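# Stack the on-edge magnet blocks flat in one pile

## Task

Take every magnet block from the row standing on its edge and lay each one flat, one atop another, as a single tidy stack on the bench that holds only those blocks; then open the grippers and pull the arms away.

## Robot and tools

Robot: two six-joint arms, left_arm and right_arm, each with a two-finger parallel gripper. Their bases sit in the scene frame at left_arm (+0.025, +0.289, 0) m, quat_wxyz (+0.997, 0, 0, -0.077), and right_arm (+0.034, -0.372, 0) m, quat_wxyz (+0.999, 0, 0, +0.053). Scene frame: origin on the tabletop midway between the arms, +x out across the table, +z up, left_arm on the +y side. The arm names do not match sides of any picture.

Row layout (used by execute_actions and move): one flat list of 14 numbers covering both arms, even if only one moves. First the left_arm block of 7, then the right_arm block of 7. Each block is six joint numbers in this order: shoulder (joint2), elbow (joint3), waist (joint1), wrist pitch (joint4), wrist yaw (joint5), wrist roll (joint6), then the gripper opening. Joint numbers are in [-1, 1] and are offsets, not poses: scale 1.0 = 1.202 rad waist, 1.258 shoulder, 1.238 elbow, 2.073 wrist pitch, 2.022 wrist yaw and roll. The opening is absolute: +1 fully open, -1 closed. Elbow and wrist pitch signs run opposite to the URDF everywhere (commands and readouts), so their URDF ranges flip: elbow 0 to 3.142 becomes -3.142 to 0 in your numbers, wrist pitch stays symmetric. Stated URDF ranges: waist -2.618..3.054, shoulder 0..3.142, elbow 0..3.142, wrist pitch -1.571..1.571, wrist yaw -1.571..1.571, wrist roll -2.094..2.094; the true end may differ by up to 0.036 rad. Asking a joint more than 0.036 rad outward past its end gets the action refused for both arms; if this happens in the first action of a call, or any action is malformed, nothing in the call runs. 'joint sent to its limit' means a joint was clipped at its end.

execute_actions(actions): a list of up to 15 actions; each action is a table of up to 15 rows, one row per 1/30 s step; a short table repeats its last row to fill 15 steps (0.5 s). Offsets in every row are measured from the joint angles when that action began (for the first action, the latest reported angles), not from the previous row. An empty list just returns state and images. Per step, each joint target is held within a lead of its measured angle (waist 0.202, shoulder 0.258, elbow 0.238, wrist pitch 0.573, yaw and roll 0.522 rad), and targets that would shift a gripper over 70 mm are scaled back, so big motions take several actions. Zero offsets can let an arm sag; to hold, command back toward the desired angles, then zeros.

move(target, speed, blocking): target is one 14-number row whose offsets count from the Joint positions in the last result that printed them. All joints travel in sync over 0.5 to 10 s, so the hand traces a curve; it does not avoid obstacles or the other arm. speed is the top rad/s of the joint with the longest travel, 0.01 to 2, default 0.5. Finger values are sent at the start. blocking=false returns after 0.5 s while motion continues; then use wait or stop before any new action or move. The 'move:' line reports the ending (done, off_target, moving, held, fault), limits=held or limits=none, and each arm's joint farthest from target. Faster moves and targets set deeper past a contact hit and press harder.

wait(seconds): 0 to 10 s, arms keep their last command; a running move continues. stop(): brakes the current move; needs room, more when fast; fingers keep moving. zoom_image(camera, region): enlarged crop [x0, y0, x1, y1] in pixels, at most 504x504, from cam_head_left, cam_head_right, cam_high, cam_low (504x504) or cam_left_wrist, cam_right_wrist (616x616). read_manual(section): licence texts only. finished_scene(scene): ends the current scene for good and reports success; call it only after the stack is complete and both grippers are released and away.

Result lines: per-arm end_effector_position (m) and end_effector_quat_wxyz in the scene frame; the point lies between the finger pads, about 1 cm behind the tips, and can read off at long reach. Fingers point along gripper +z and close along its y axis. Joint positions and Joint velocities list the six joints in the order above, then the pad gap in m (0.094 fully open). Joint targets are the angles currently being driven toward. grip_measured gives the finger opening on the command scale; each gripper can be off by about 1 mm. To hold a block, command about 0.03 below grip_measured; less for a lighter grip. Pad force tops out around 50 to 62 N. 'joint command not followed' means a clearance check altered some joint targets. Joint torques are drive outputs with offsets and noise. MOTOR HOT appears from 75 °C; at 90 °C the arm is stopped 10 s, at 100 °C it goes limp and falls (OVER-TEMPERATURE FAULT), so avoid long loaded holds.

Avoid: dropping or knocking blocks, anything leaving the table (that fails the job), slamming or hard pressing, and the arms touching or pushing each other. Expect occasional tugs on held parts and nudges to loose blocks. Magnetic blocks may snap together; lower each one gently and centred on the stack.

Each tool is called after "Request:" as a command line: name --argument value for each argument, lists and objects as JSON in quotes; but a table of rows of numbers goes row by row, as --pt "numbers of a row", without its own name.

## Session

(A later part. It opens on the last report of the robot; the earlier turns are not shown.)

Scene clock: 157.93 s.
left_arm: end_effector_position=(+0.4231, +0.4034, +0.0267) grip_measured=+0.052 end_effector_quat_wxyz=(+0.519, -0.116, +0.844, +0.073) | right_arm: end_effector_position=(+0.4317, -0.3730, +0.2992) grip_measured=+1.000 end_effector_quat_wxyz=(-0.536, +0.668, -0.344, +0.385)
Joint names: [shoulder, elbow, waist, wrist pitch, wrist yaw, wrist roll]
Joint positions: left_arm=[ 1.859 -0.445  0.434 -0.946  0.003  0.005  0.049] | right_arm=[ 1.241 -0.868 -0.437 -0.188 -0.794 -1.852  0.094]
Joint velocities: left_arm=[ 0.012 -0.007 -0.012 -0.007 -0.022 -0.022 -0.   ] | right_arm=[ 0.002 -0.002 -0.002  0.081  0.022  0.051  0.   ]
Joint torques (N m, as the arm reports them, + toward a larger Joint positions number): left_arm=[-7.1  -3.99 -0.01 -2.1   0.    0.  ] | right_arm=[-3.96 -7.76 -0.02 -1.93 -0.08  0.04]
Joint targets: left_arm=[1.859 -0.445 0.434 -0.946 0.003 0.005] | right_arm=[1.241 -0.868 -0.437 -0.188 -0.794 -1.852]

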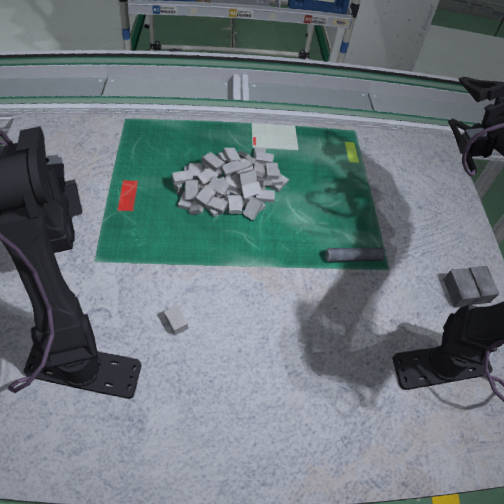

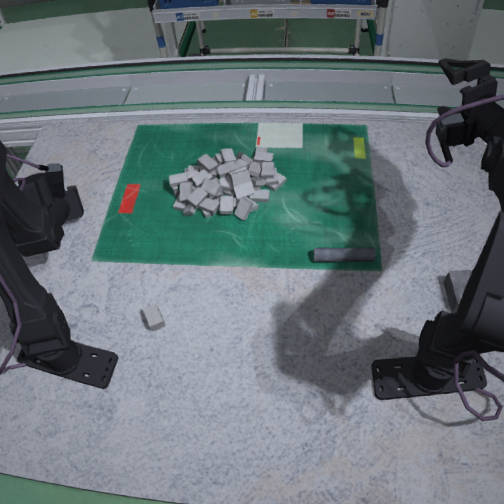

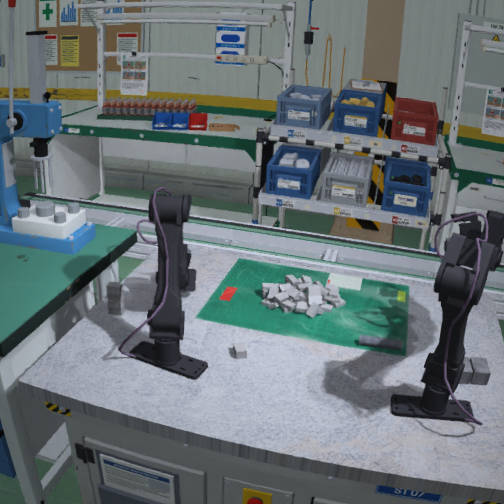

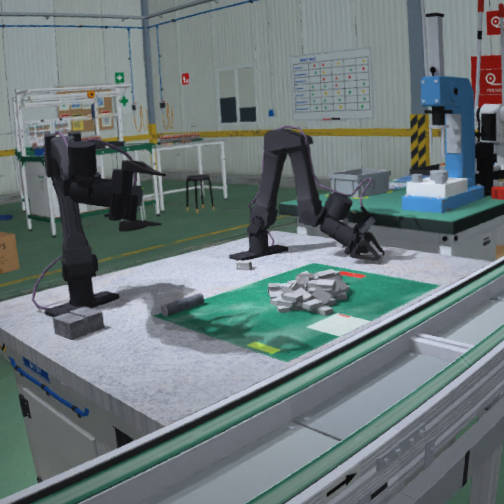

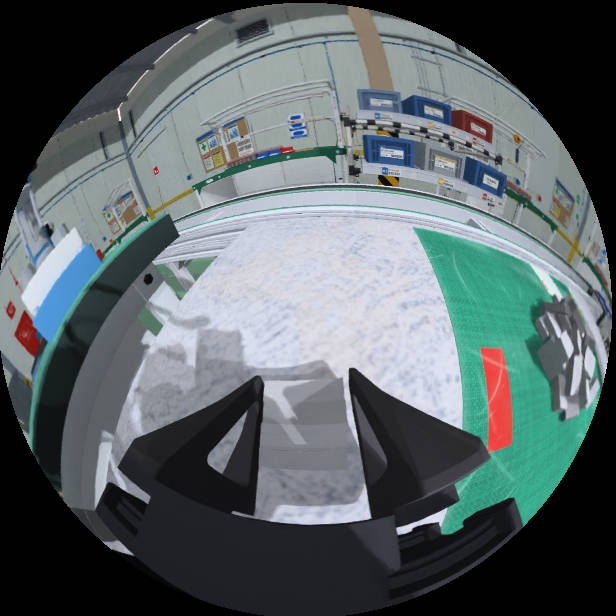

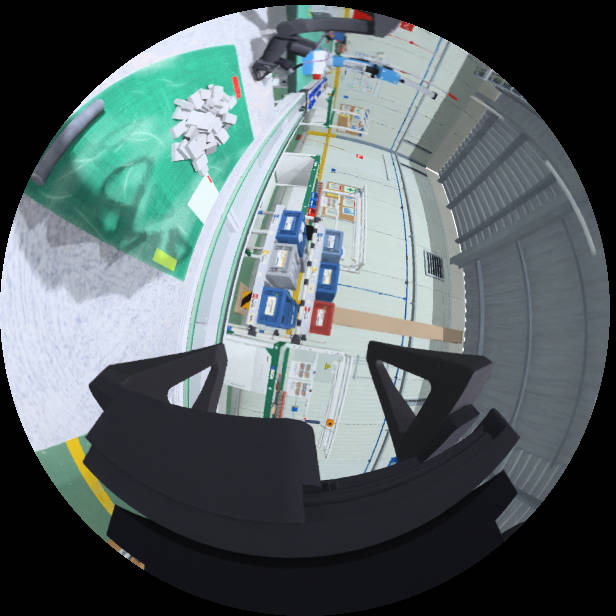

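Request:
move --target '[0.005,0.021,0.014,-0.008,0,0,0.1,0,0,0,0,0,0,1]' --speed 0.04

Request:
zoom_image --camera "cam_left_wrist" --region '[200,330,420,530]'

Request:
execute_actions --actions '[[[0,0,0,0,0,0,-0.12,0,0,0,0,0,0,1]],[[0,0,0,0,0,0,-0.3,0,0,0,0,0,0,1]]]'

Request:
move --target '[-0.2,-0.09,0,0.1,0,0,-0.3,0,0,0,0,0,0,1]' --speed 0.13

Scene clock: 165.97 s.
left_arm: end_effector_position=(+0.4188, +0.4053, +0.0241) grip_measured=+0.098 end_effector_quat_wxyz=(+0.516, -0.119, +0.845, +0.074) | right_arm: end_effector_position=(+0.4317, -0.3730, +0.2992) grip_measured=+1.000 end_effector_quat_wxyz=(-0.536, +0.668, -0.344, +0.385)
Joint names: [shoulder, elbow, waist, wrist pitch, wrist yaw, wrist roll]
Joint positions: left_arm=[ 1.859 -0.432  0.441 -0.952  0.003  0.005  0.052] | right_arm=[ 1.241 -0.868 -0.437 -0.188 -0.794 -1.852  0.094]
Joint velocities: left_arm=[ 0.007  0.007  0.002 -0.022 -0.007 -0.007  0.001] | right_arm=[ 0.012 -0.002 -0.007  0.051  0.037 -0.066  0.   ]
Joint torques (N m, as the arm reports them, + toward a larger Joint positions number): left_arm=[-6.51 -2.93  0.73 -2.22  0.01 -0.01] | right_arm=[-4.01 -7.76 -0.03 -1.93 -0.07  0.05]
Joint targets: left_arm=[1.866 -0.419 0.451 -0.963 0.003 0.005] | right_arm=[1.241 -0.868 -0.437 -0.188 -0.794 -1.852]
move: done; limits=none; left_arm: farthest joint: the elbow, 0.013 radians from its target (0.026 radians at the start); right_arm: farthest joint: the waist, 0.000 radians from its target (0.000 radians at the start)

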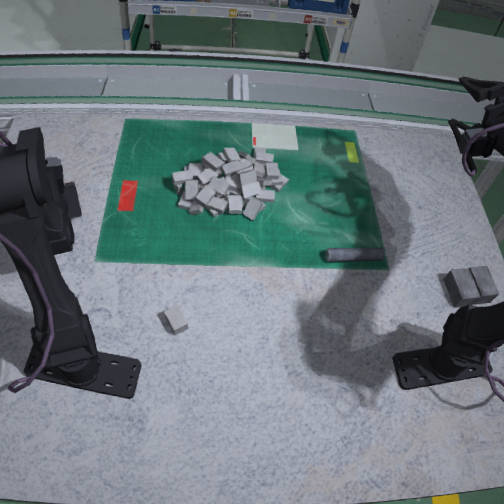

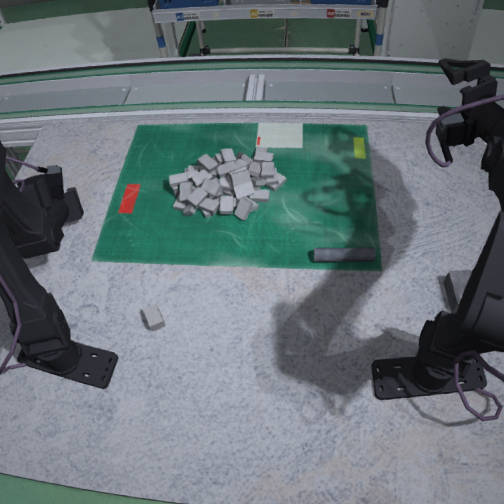

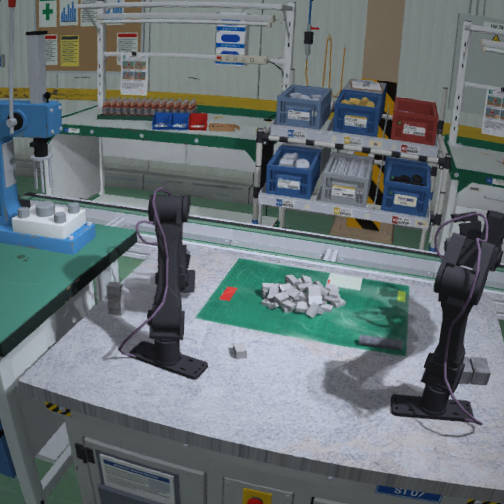

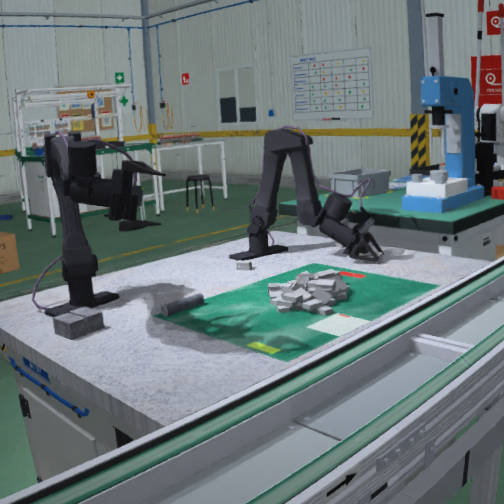

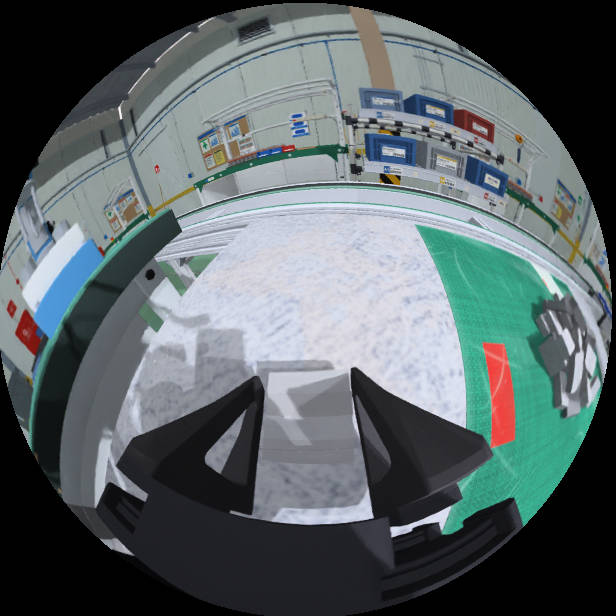

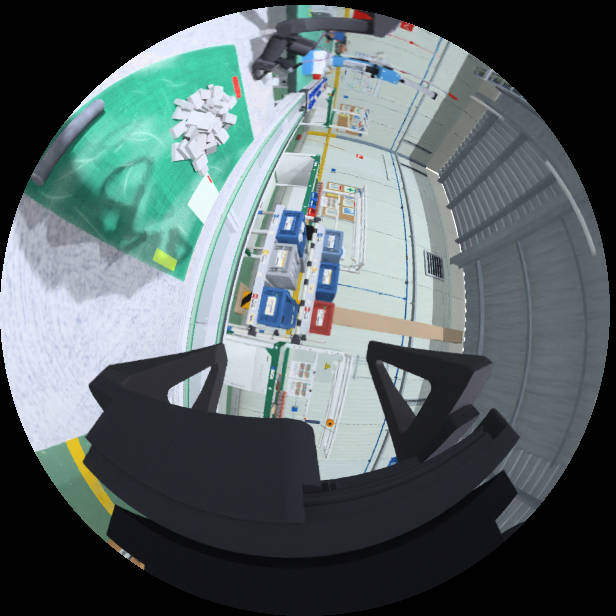

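Region (200, 330, 420, 530) of cam_left_wrist's 616x616 image, scaled by 2.291, with more detail than that image has; it fills the top 458 rows of this view, and the rest is white.

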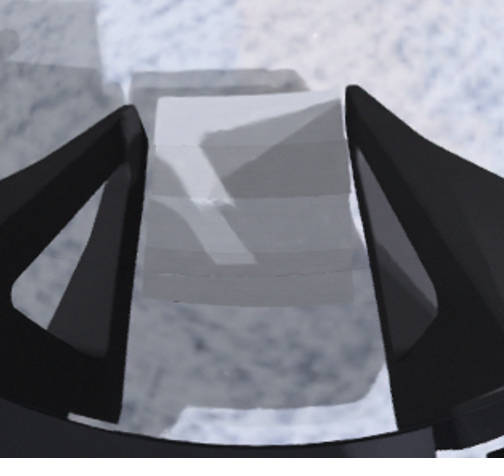

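Scene clock: 166.97 s.
left_arm: end_effector_position=(+0.4190, +0.4047, +0.0241) grip_measured=-0.141 end_effector_quat_wxyz=(+0.516, -0.118, +0.845, +0.073) | right_arm: end_effector_position=(+0.4317, -0.3730, +0.2992) grip_measured=+1.000 end_effector_quat_wxyz=(-0.536, +0.668, -0.344, +0.385)
Joint names: [shoulder, elbow, waist, wrist pitch, wrist yaw, wrist roll]
Joint positions: left_arm=[ 1.859 -0.432  0.441 -0.952  0.007  0.005  0.04 ] | right_arm=[ 1.241 -0.868 -0.437 -0.188 -0.794 -1.852  0.094]
Joint velocities: left_arm=[-0.007 -0.002  0.002  0.007  0.007  0.051  0.002] | right_arm=[-0.007  0.007  0.012  0.051 -0.051 -0.022  0.   ]
Joint torques (N m, as the arm reports them, + toward a larger Joint positions number): left_arm=[-6.95 -3.96  0.   -2.1   0.    0.  ] | right_arm=[-3.99 -7.73  0.02 -1.92 -0.08  0.04]
Joint targets: left_arm=[1.859 -0.432 0.441 -0.952 0.007 0.005] | right_arm=[1.241 -0.868 -0.437 -0.188 -0.794 -1.852]

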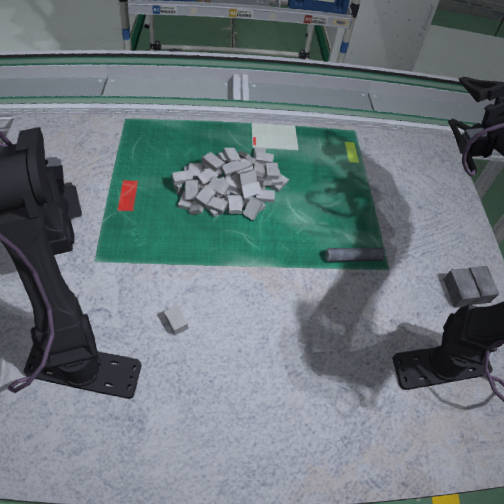

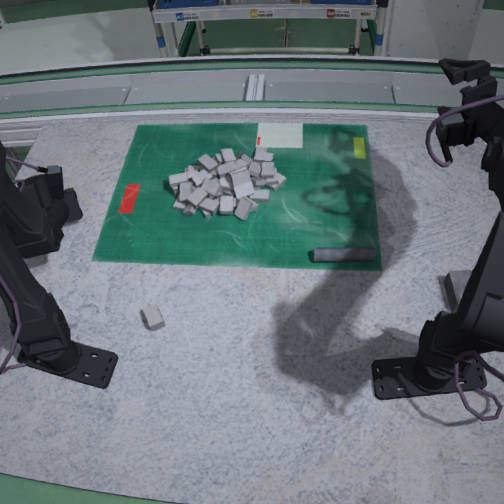

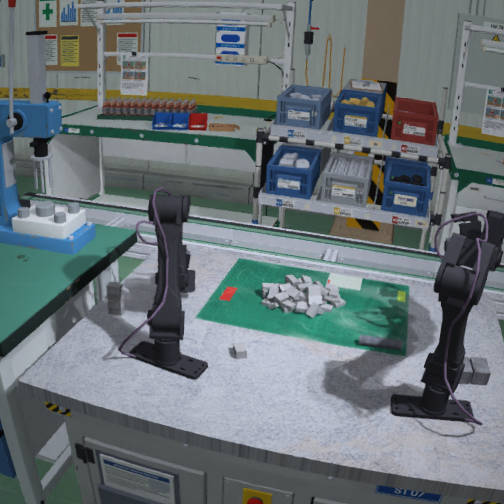

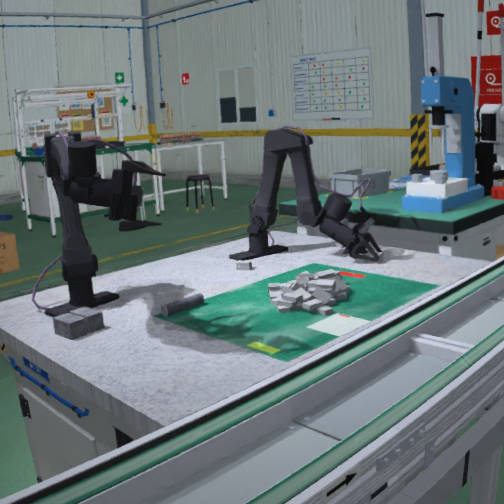

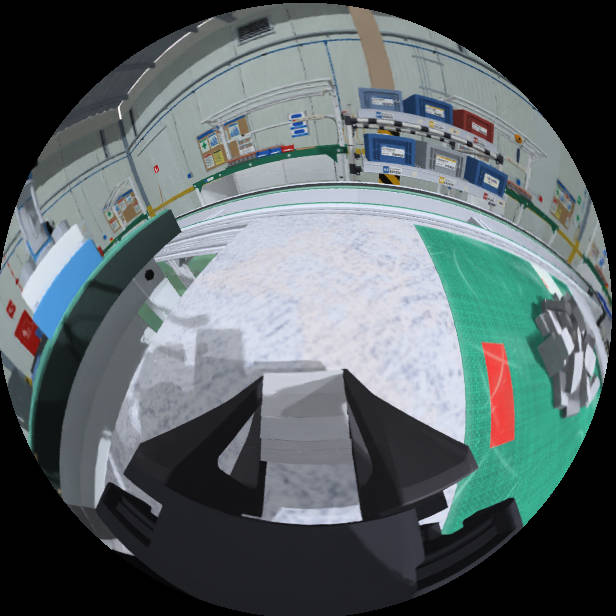

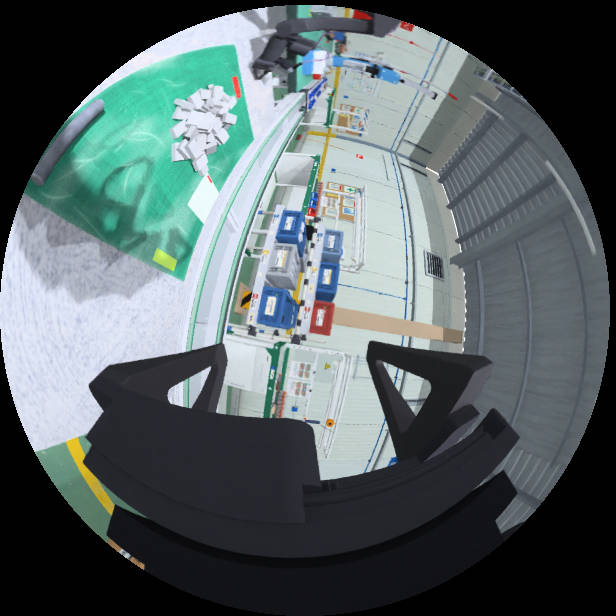

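Scene clock: 169.50 s.
left_arm: end_effector_position=(+0.4355, +0.4095, +0.0933) grip_measured=-0.141 end_effector_quat_wxyz=(+0.552, -0.115, +0.823, +0.078) | right_arm: end_effector_position=(+0.4317, -0.3730, +0.2992) grip_measured=+1.000 end_effector_quat_wxyz=(-0.536, +0.668, -0.344, +0.385)
Joint names: [shoulder, elbow, waist, wrist pitch, wrist yaw, wrist roll]
Joint positions: left_arm=[ 1.636 -0.516  0.441 -0.731  0.007  0.005  0.04 ] | right_arm=[ 1.241 -0.868 -0.437 -0.188 -0.794 -1.852  0.094]
Joint velocities: left_arm=[ 0.012  0.012 -0.002 -0.007 -0.066  0.007  0.001] | right_arm=[ 0.002  0.027  0.032 -0.037  0.007 -0.037  0.   ]
Joint torques (N m, as the arm reports them, + toward a larger Joint positions number): left_arm=[-8.55 -7.29 -0.01 -2.33  0.    0.  ] | right_arm=[-3.98 -7.75 -0.02 -1.93 -0.08  0.02]
Joint targets: left_arm=[1.608 -0.544 0.441 -0.745 0.007 0.005] | right_arm=[1.241 -0.868 -0.437 -0.188 -0.794 -1.852]
move: off_target (left_arm); limits=none; left_arm: farthest joint: the shoulder, 0.028 radians from its target (0.252 radians at the start); right_arm: farthest joint: the waist, 0.000 radians from its target (0.000 radians at the start)

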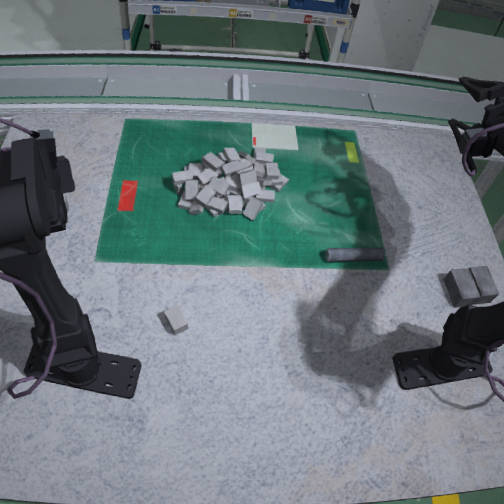

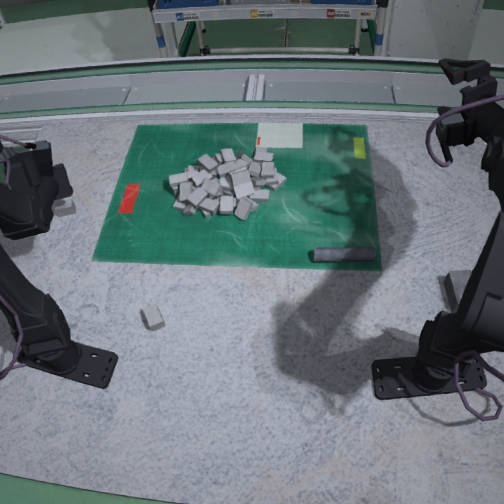

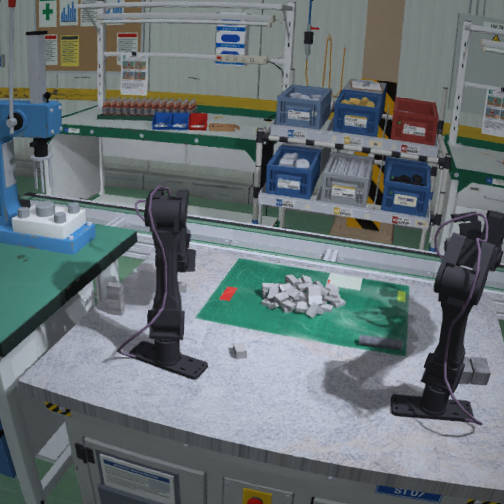

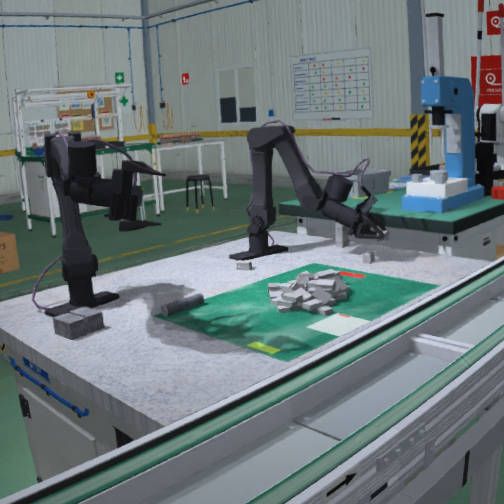

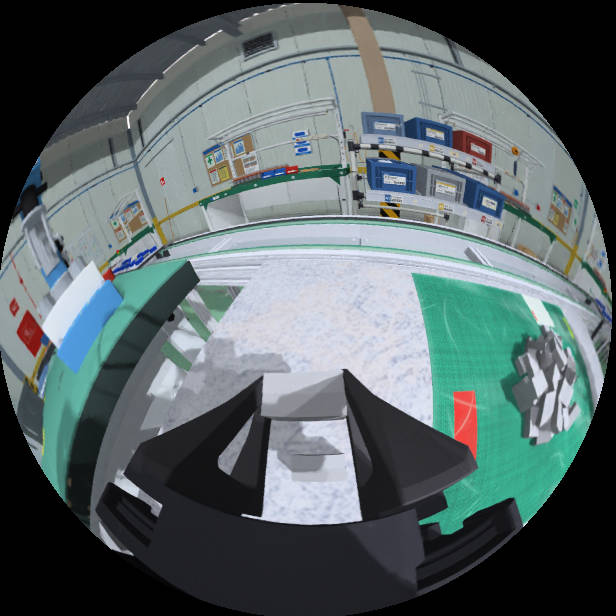

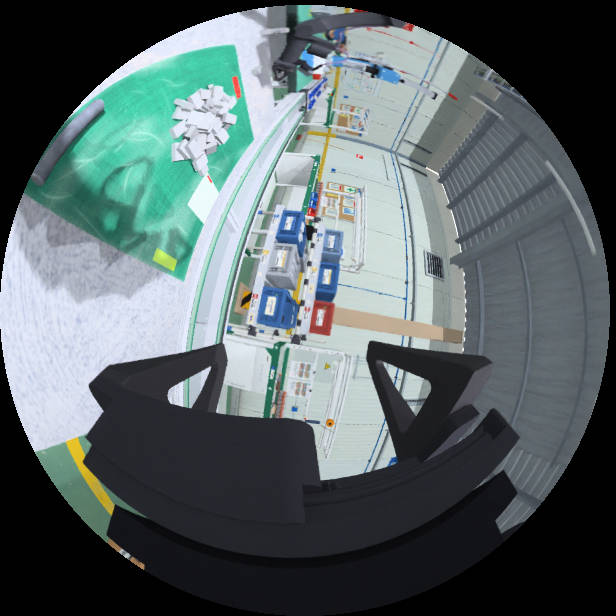

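Request:
move --target '[-0.167,-0.518,-0.542,0.66,0,0,-0.3,0,0,0,0,0,0,1]' --speed 0.6

Request:
move --target '[0.24,-0.09,-0.584,0.43,0,0,-0.3,0,0,0,0,0,0,1]' --speed 0.5

Scene clock: 177.13 s.
left_arm: end_effector_position=(+0.3833, +0.1541, +0.1569) grip_measured=-0.141 end_effector_quat_wxyz=(+0.297, +0.174, +0.937, -0.056) | right_arm: end_effector_position=(+0.4317, -0.3730, +0.2992) grip_measured=+1.000 end_effector_quat_wxyz=(-0.536, +0.668, -0.344, +0.385)
Joint names: [shoulder, elbow, waist, wrist pitch, wrist yaw, wrist roll]
Joint positions: left_arm=[ 1.451 -1.129 -0.204  0.636  0.006  0.005  0.04 ] | right_arm=[ 1.241 -0.868 -0.437 -0.188 -0.794 -1.852  0.094]
Joint velocities: left_arm=[-0.012  0.002  0.002 -0.007 -0.007 -0.051 -0.   ] | right_arm=[-0.017  0.002 -0.002 -0.007 -0.051 -0.037  0.   ]
Joint torques (N m, as the arm reports them, + toward a larger Joint positions number): left_arm=[-7.97 -8.68 -0.49 -1.52  0.02  0.  ] | right_arm=[-4.01 -7.76  0.02 -1.92 -0.06  0.04]
Joint targets: left_arm=[1.426 -1.157 -0.210 0.637 0.007 0.005] | right_arm=[1.241 -0.868 -0.437 -0.188 -0.794 -1.852]
move: off_target (left_arm); limits=none; left_arm: farthest joint: the elbow, 0.028 radians from its target (0.642 radians at the start); right_arm: farthest joint: the waist, 0.000 radians from its target (0.000 radians at the start)

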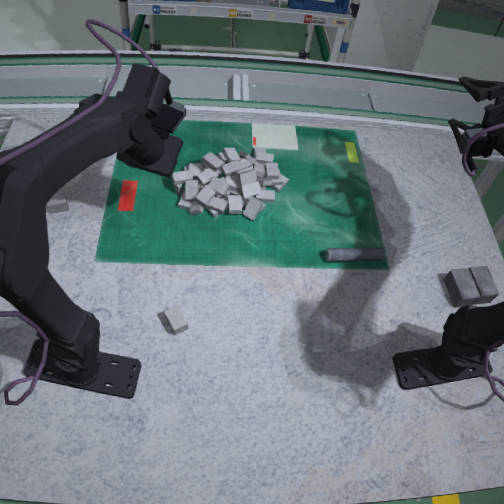

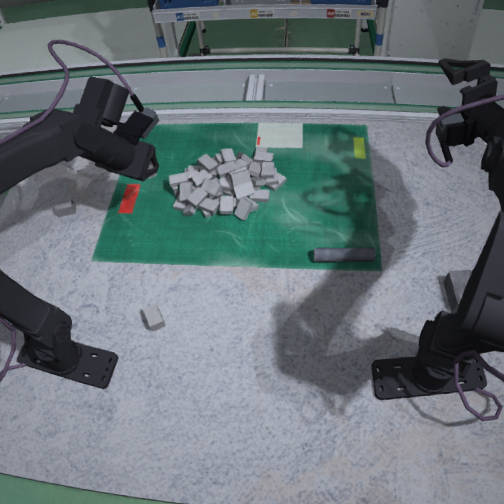

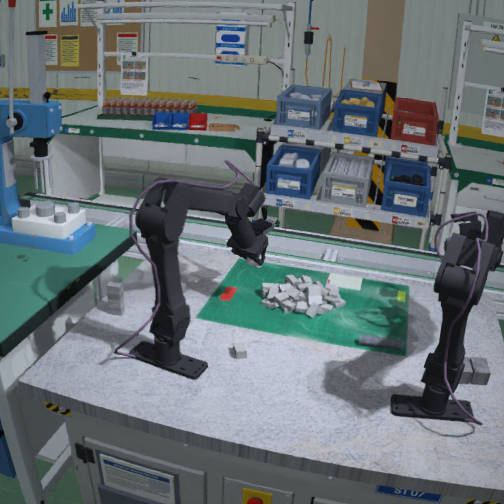

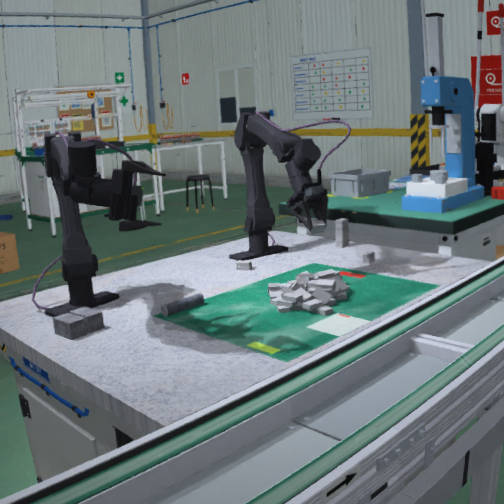

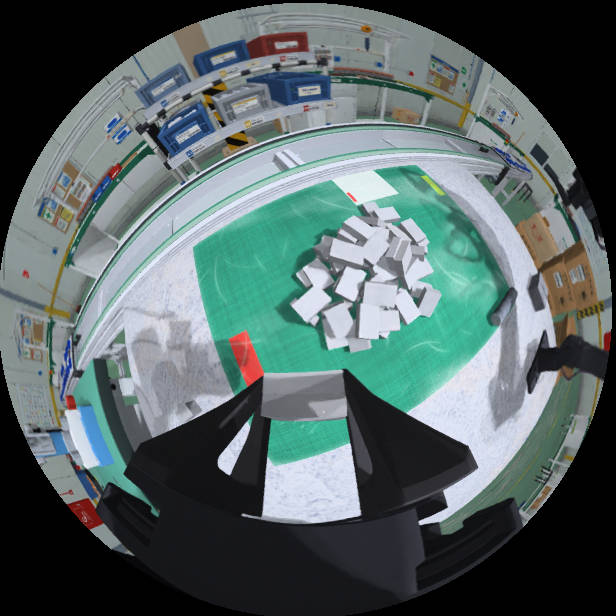

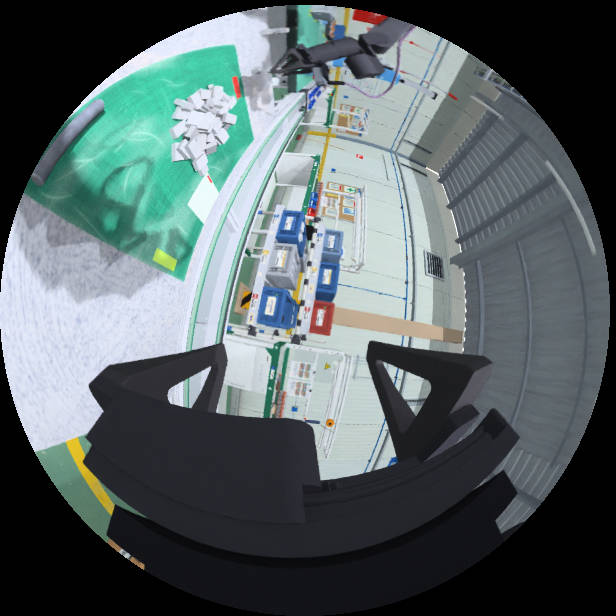

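Scene clock: 179.60 s.
left_arm: end_effector_position=(+0.1230, +0.1151, +0.0819) grip_measured=-0.141 end_effector_quat_wxyz=(-0.195, +0.493, +0.841, +0.109) | right_arm: end_effector_position=(+0.4317, -0.3730, +0.2992) grip_measured=+1.000 end_effector_quat_wxyz=(-0.536, +0.668, -0.344, +0.385)
Joint names: [shoulder, elbow, waist, wrist pitch, wrist yaw, wrist roll]
Joint positions: left_arm=[ 1.748 -1.214 -0.901  1.488  0.007  0.005  0.04 ] | right_arm=[ 1.241 -0.868 -0.437 -0.188 -0.794 -1.852  0.094]
Joint velocities: left_arm=[-0.002 -0.012  0.032 -0.051 -0.022 -0.037 -0.001] | right_arm=[-0.002 -0.002  0.012 -0.022 -0.051  0.081  0.   ]
Joint torques (N m, as the arm reports them, + toward a larger Joint positions number): left_arm=[-6.59 -6.75 -0.41  1.19  0.   -0.02] | right_arm=[-4.01 -7.8   0.01 -1.93 -0.07  0.04]
Joint targets: left_arm=[1.753 -1.240 -0.906 1.527 0.007 0.005] | right_arm=[1.241 -0.868 -0.437 -0.188 -0.794 -1.852]
move: off_target (left_arm); limits=none; left_arm: farthest joint: the wrist pitch, 0.039 radians from its target (0.892 radians at the start); right_arm: farthest joint: the waist, 0.000 radians from its target (0.000 radians at the start)

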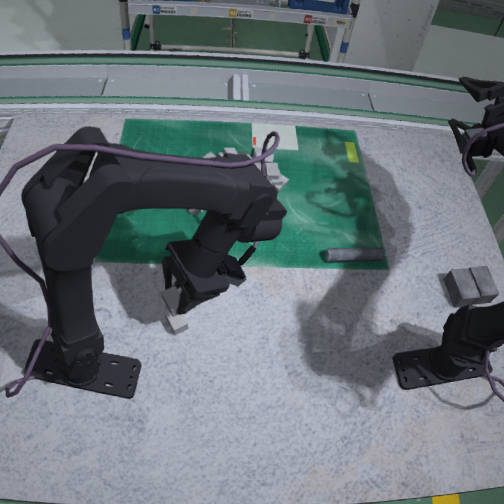

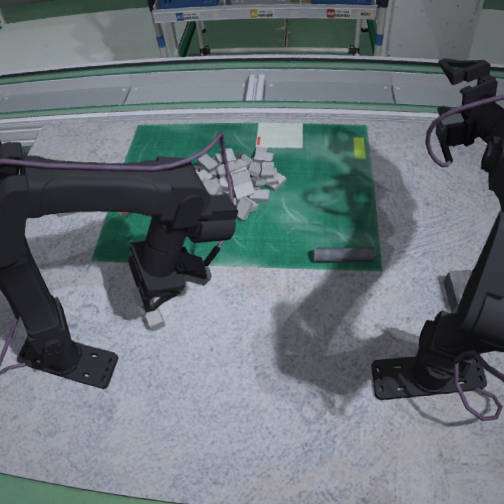

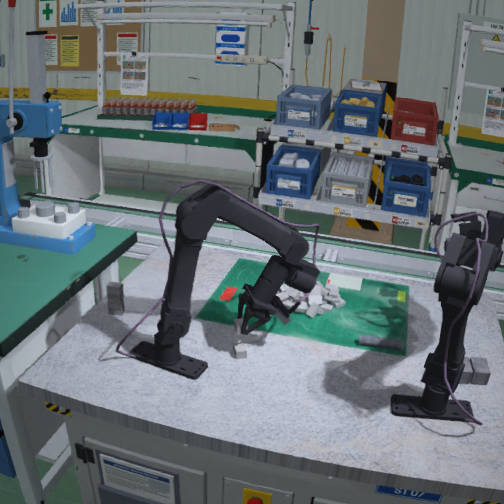

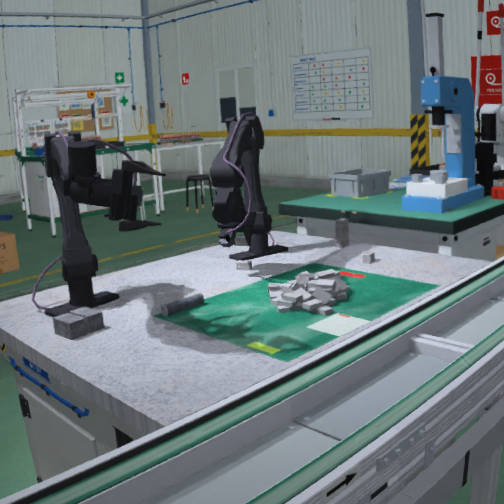

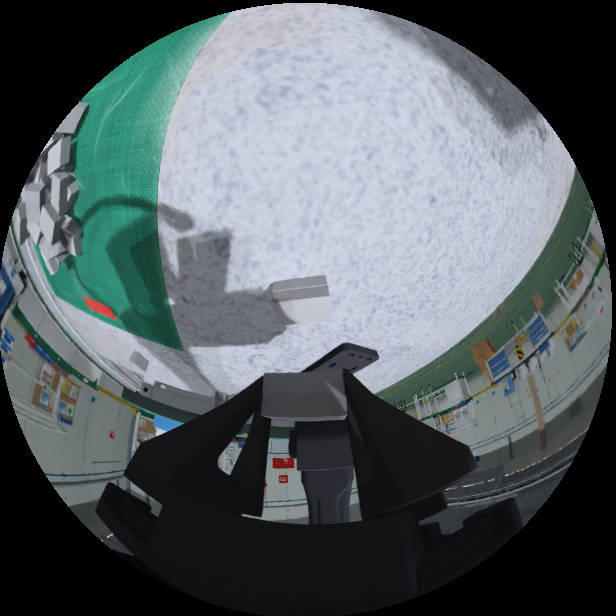

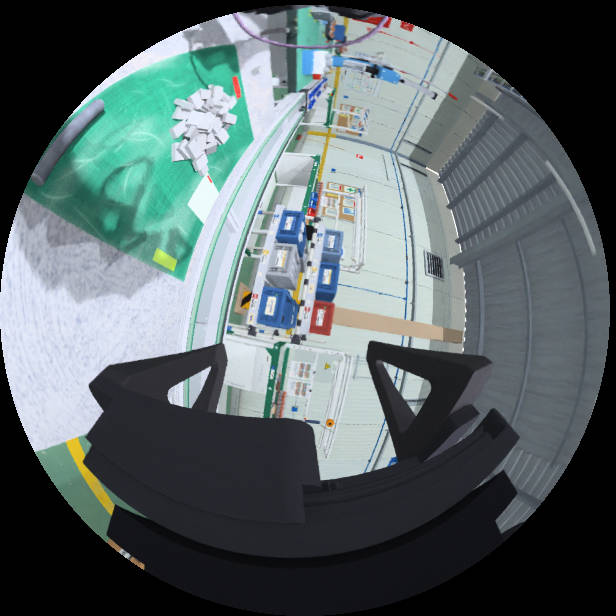

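Target z≈.034: 1.838, −1.112, 1.313.

Request:
move --target '[0.076,0.09,-0.009,-0.084,0,0,-0.3,0,0,0,0,0,0,1]' --speed 0.07

Request:
zoom_image --camera "cam_high" --region '[210,310,290,370]'

Request:
zoom_image --camera "cam_left_wrist" --region '[230,310,390,450]'

Scene clock: 188.17 s.
left_arm: end_effector_position=(+0.1237, +0.1140, +0.0342) grip_measured=-0.141 end_effector_quat_wxyz=(-0.202, +0.492, +0.840, +0.113) | right_arm: end_effector_position=(+0.4317, -0.3730, +0.2992) grip_measured=+1.000 end_effector_quat_wxyz=(-0.536, +0.668, -0.344, +0.385)
Joint names: [shoulder, elbow, waist, wrist pitch, wrist yaw, wrist roll]
Joint positions: left_arm=[ 1.837 -1.113 -0.901  1.313  0.007  0.005  0.04 ] | right_arm=[ 1.241 -0.868 -0.437 -0.188 -0.794 -1.852  0.094]
Joint velocities: left_arm=[ 0.007 -0.002  0.002  0.022  0.051 -0.022 -0.001] | right_arm=[-0.002  0.002 -0.002  0.066  0.007  0.007  0.   ]
Joint torques (N m, as the arm reports them, + toward a larger Joint positions number): left_arm=[-6.93 -3.75 -0.93  0.79  0.    0.01] | right_arm=[-4.01 -7.81  0.   -1.93 -0.08  0.04]
Joint targets: left_arm=[1.843 -1.102 -0.912 1.314 0.007 0.005] | right_arm=[1.241 -0.868 -0.437 -0.188 -0.794 -1.852]
move: done; limits=none; left_arm: farthest joint: the waist, 0.010 radians from its target (0.010 radians at the start); right_arm: farthest joint: the waist, 0.000 radians from its target (0.000 radians at the start)

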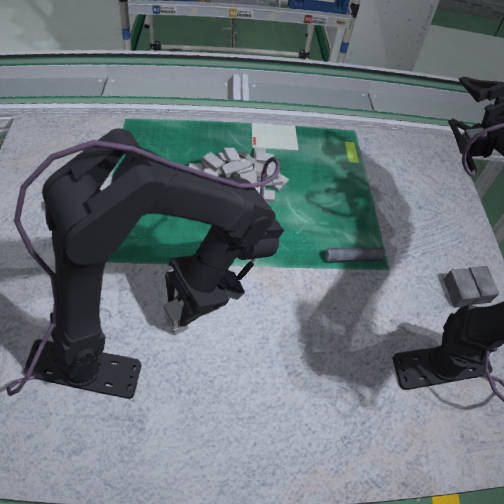

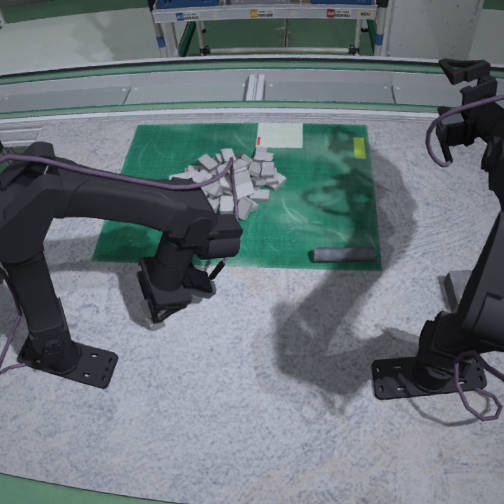

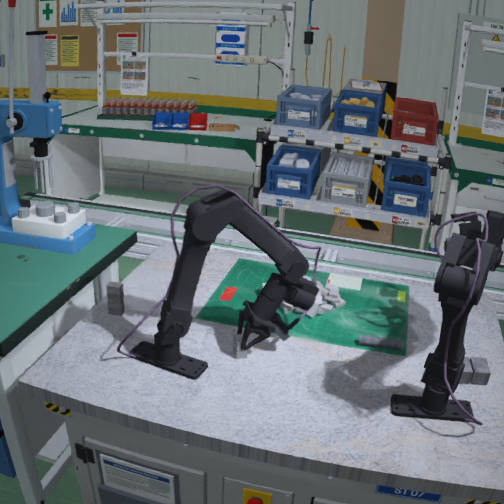

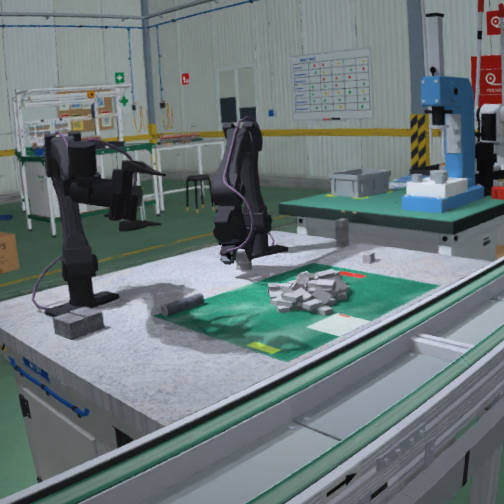

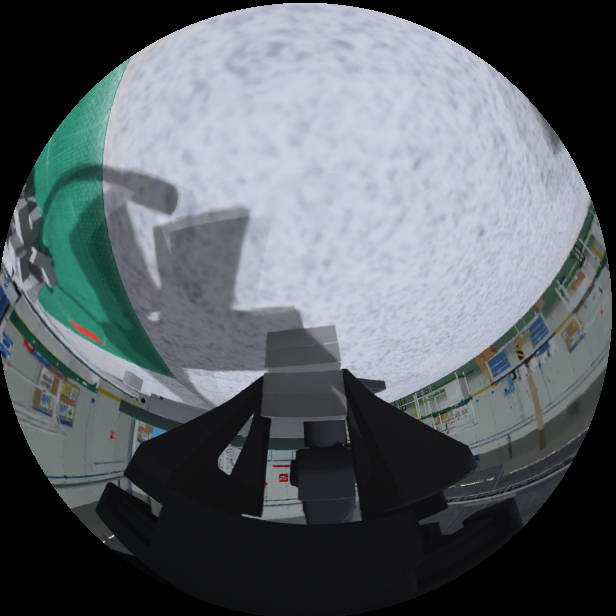

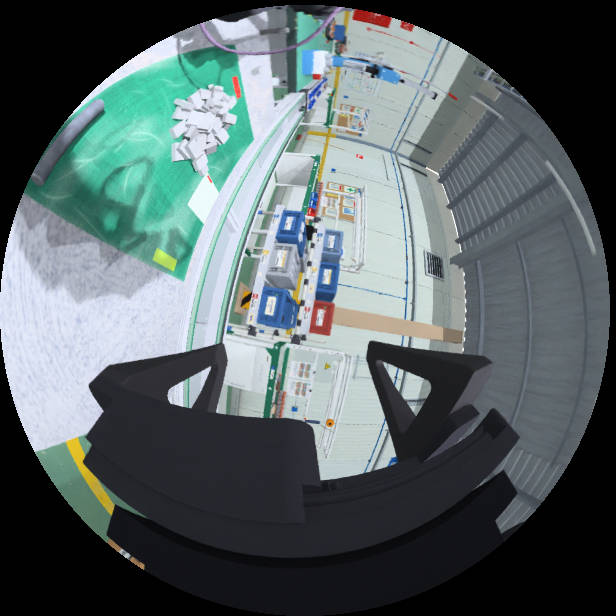

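Region (210, 310, 290, 370) of cam_high's 504x504 image, scaled by 6.300, with more detail than that image has; it fills the top 378 rows of this view, and the rest is white.

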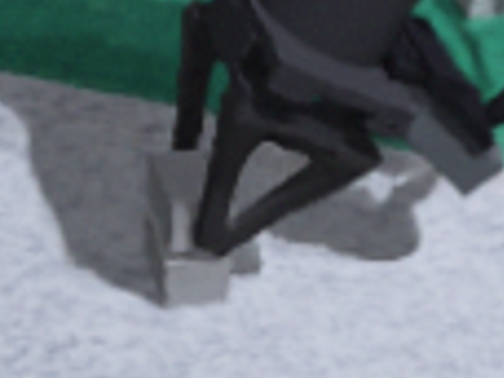

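Region (230, 310, 390, 450) of cam_left_wrist's 616x616 image, scaled by 3.150, with more detail than that image has; it fills the top 441 rows of this view, and the rest is white.

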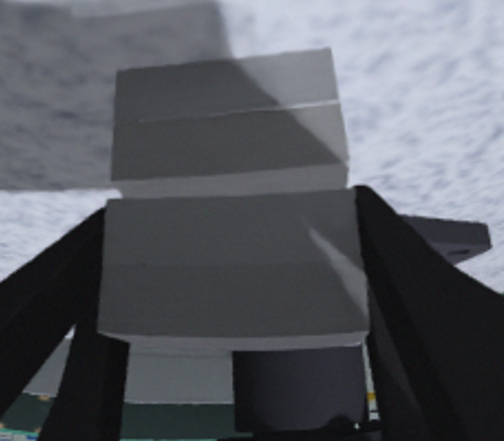

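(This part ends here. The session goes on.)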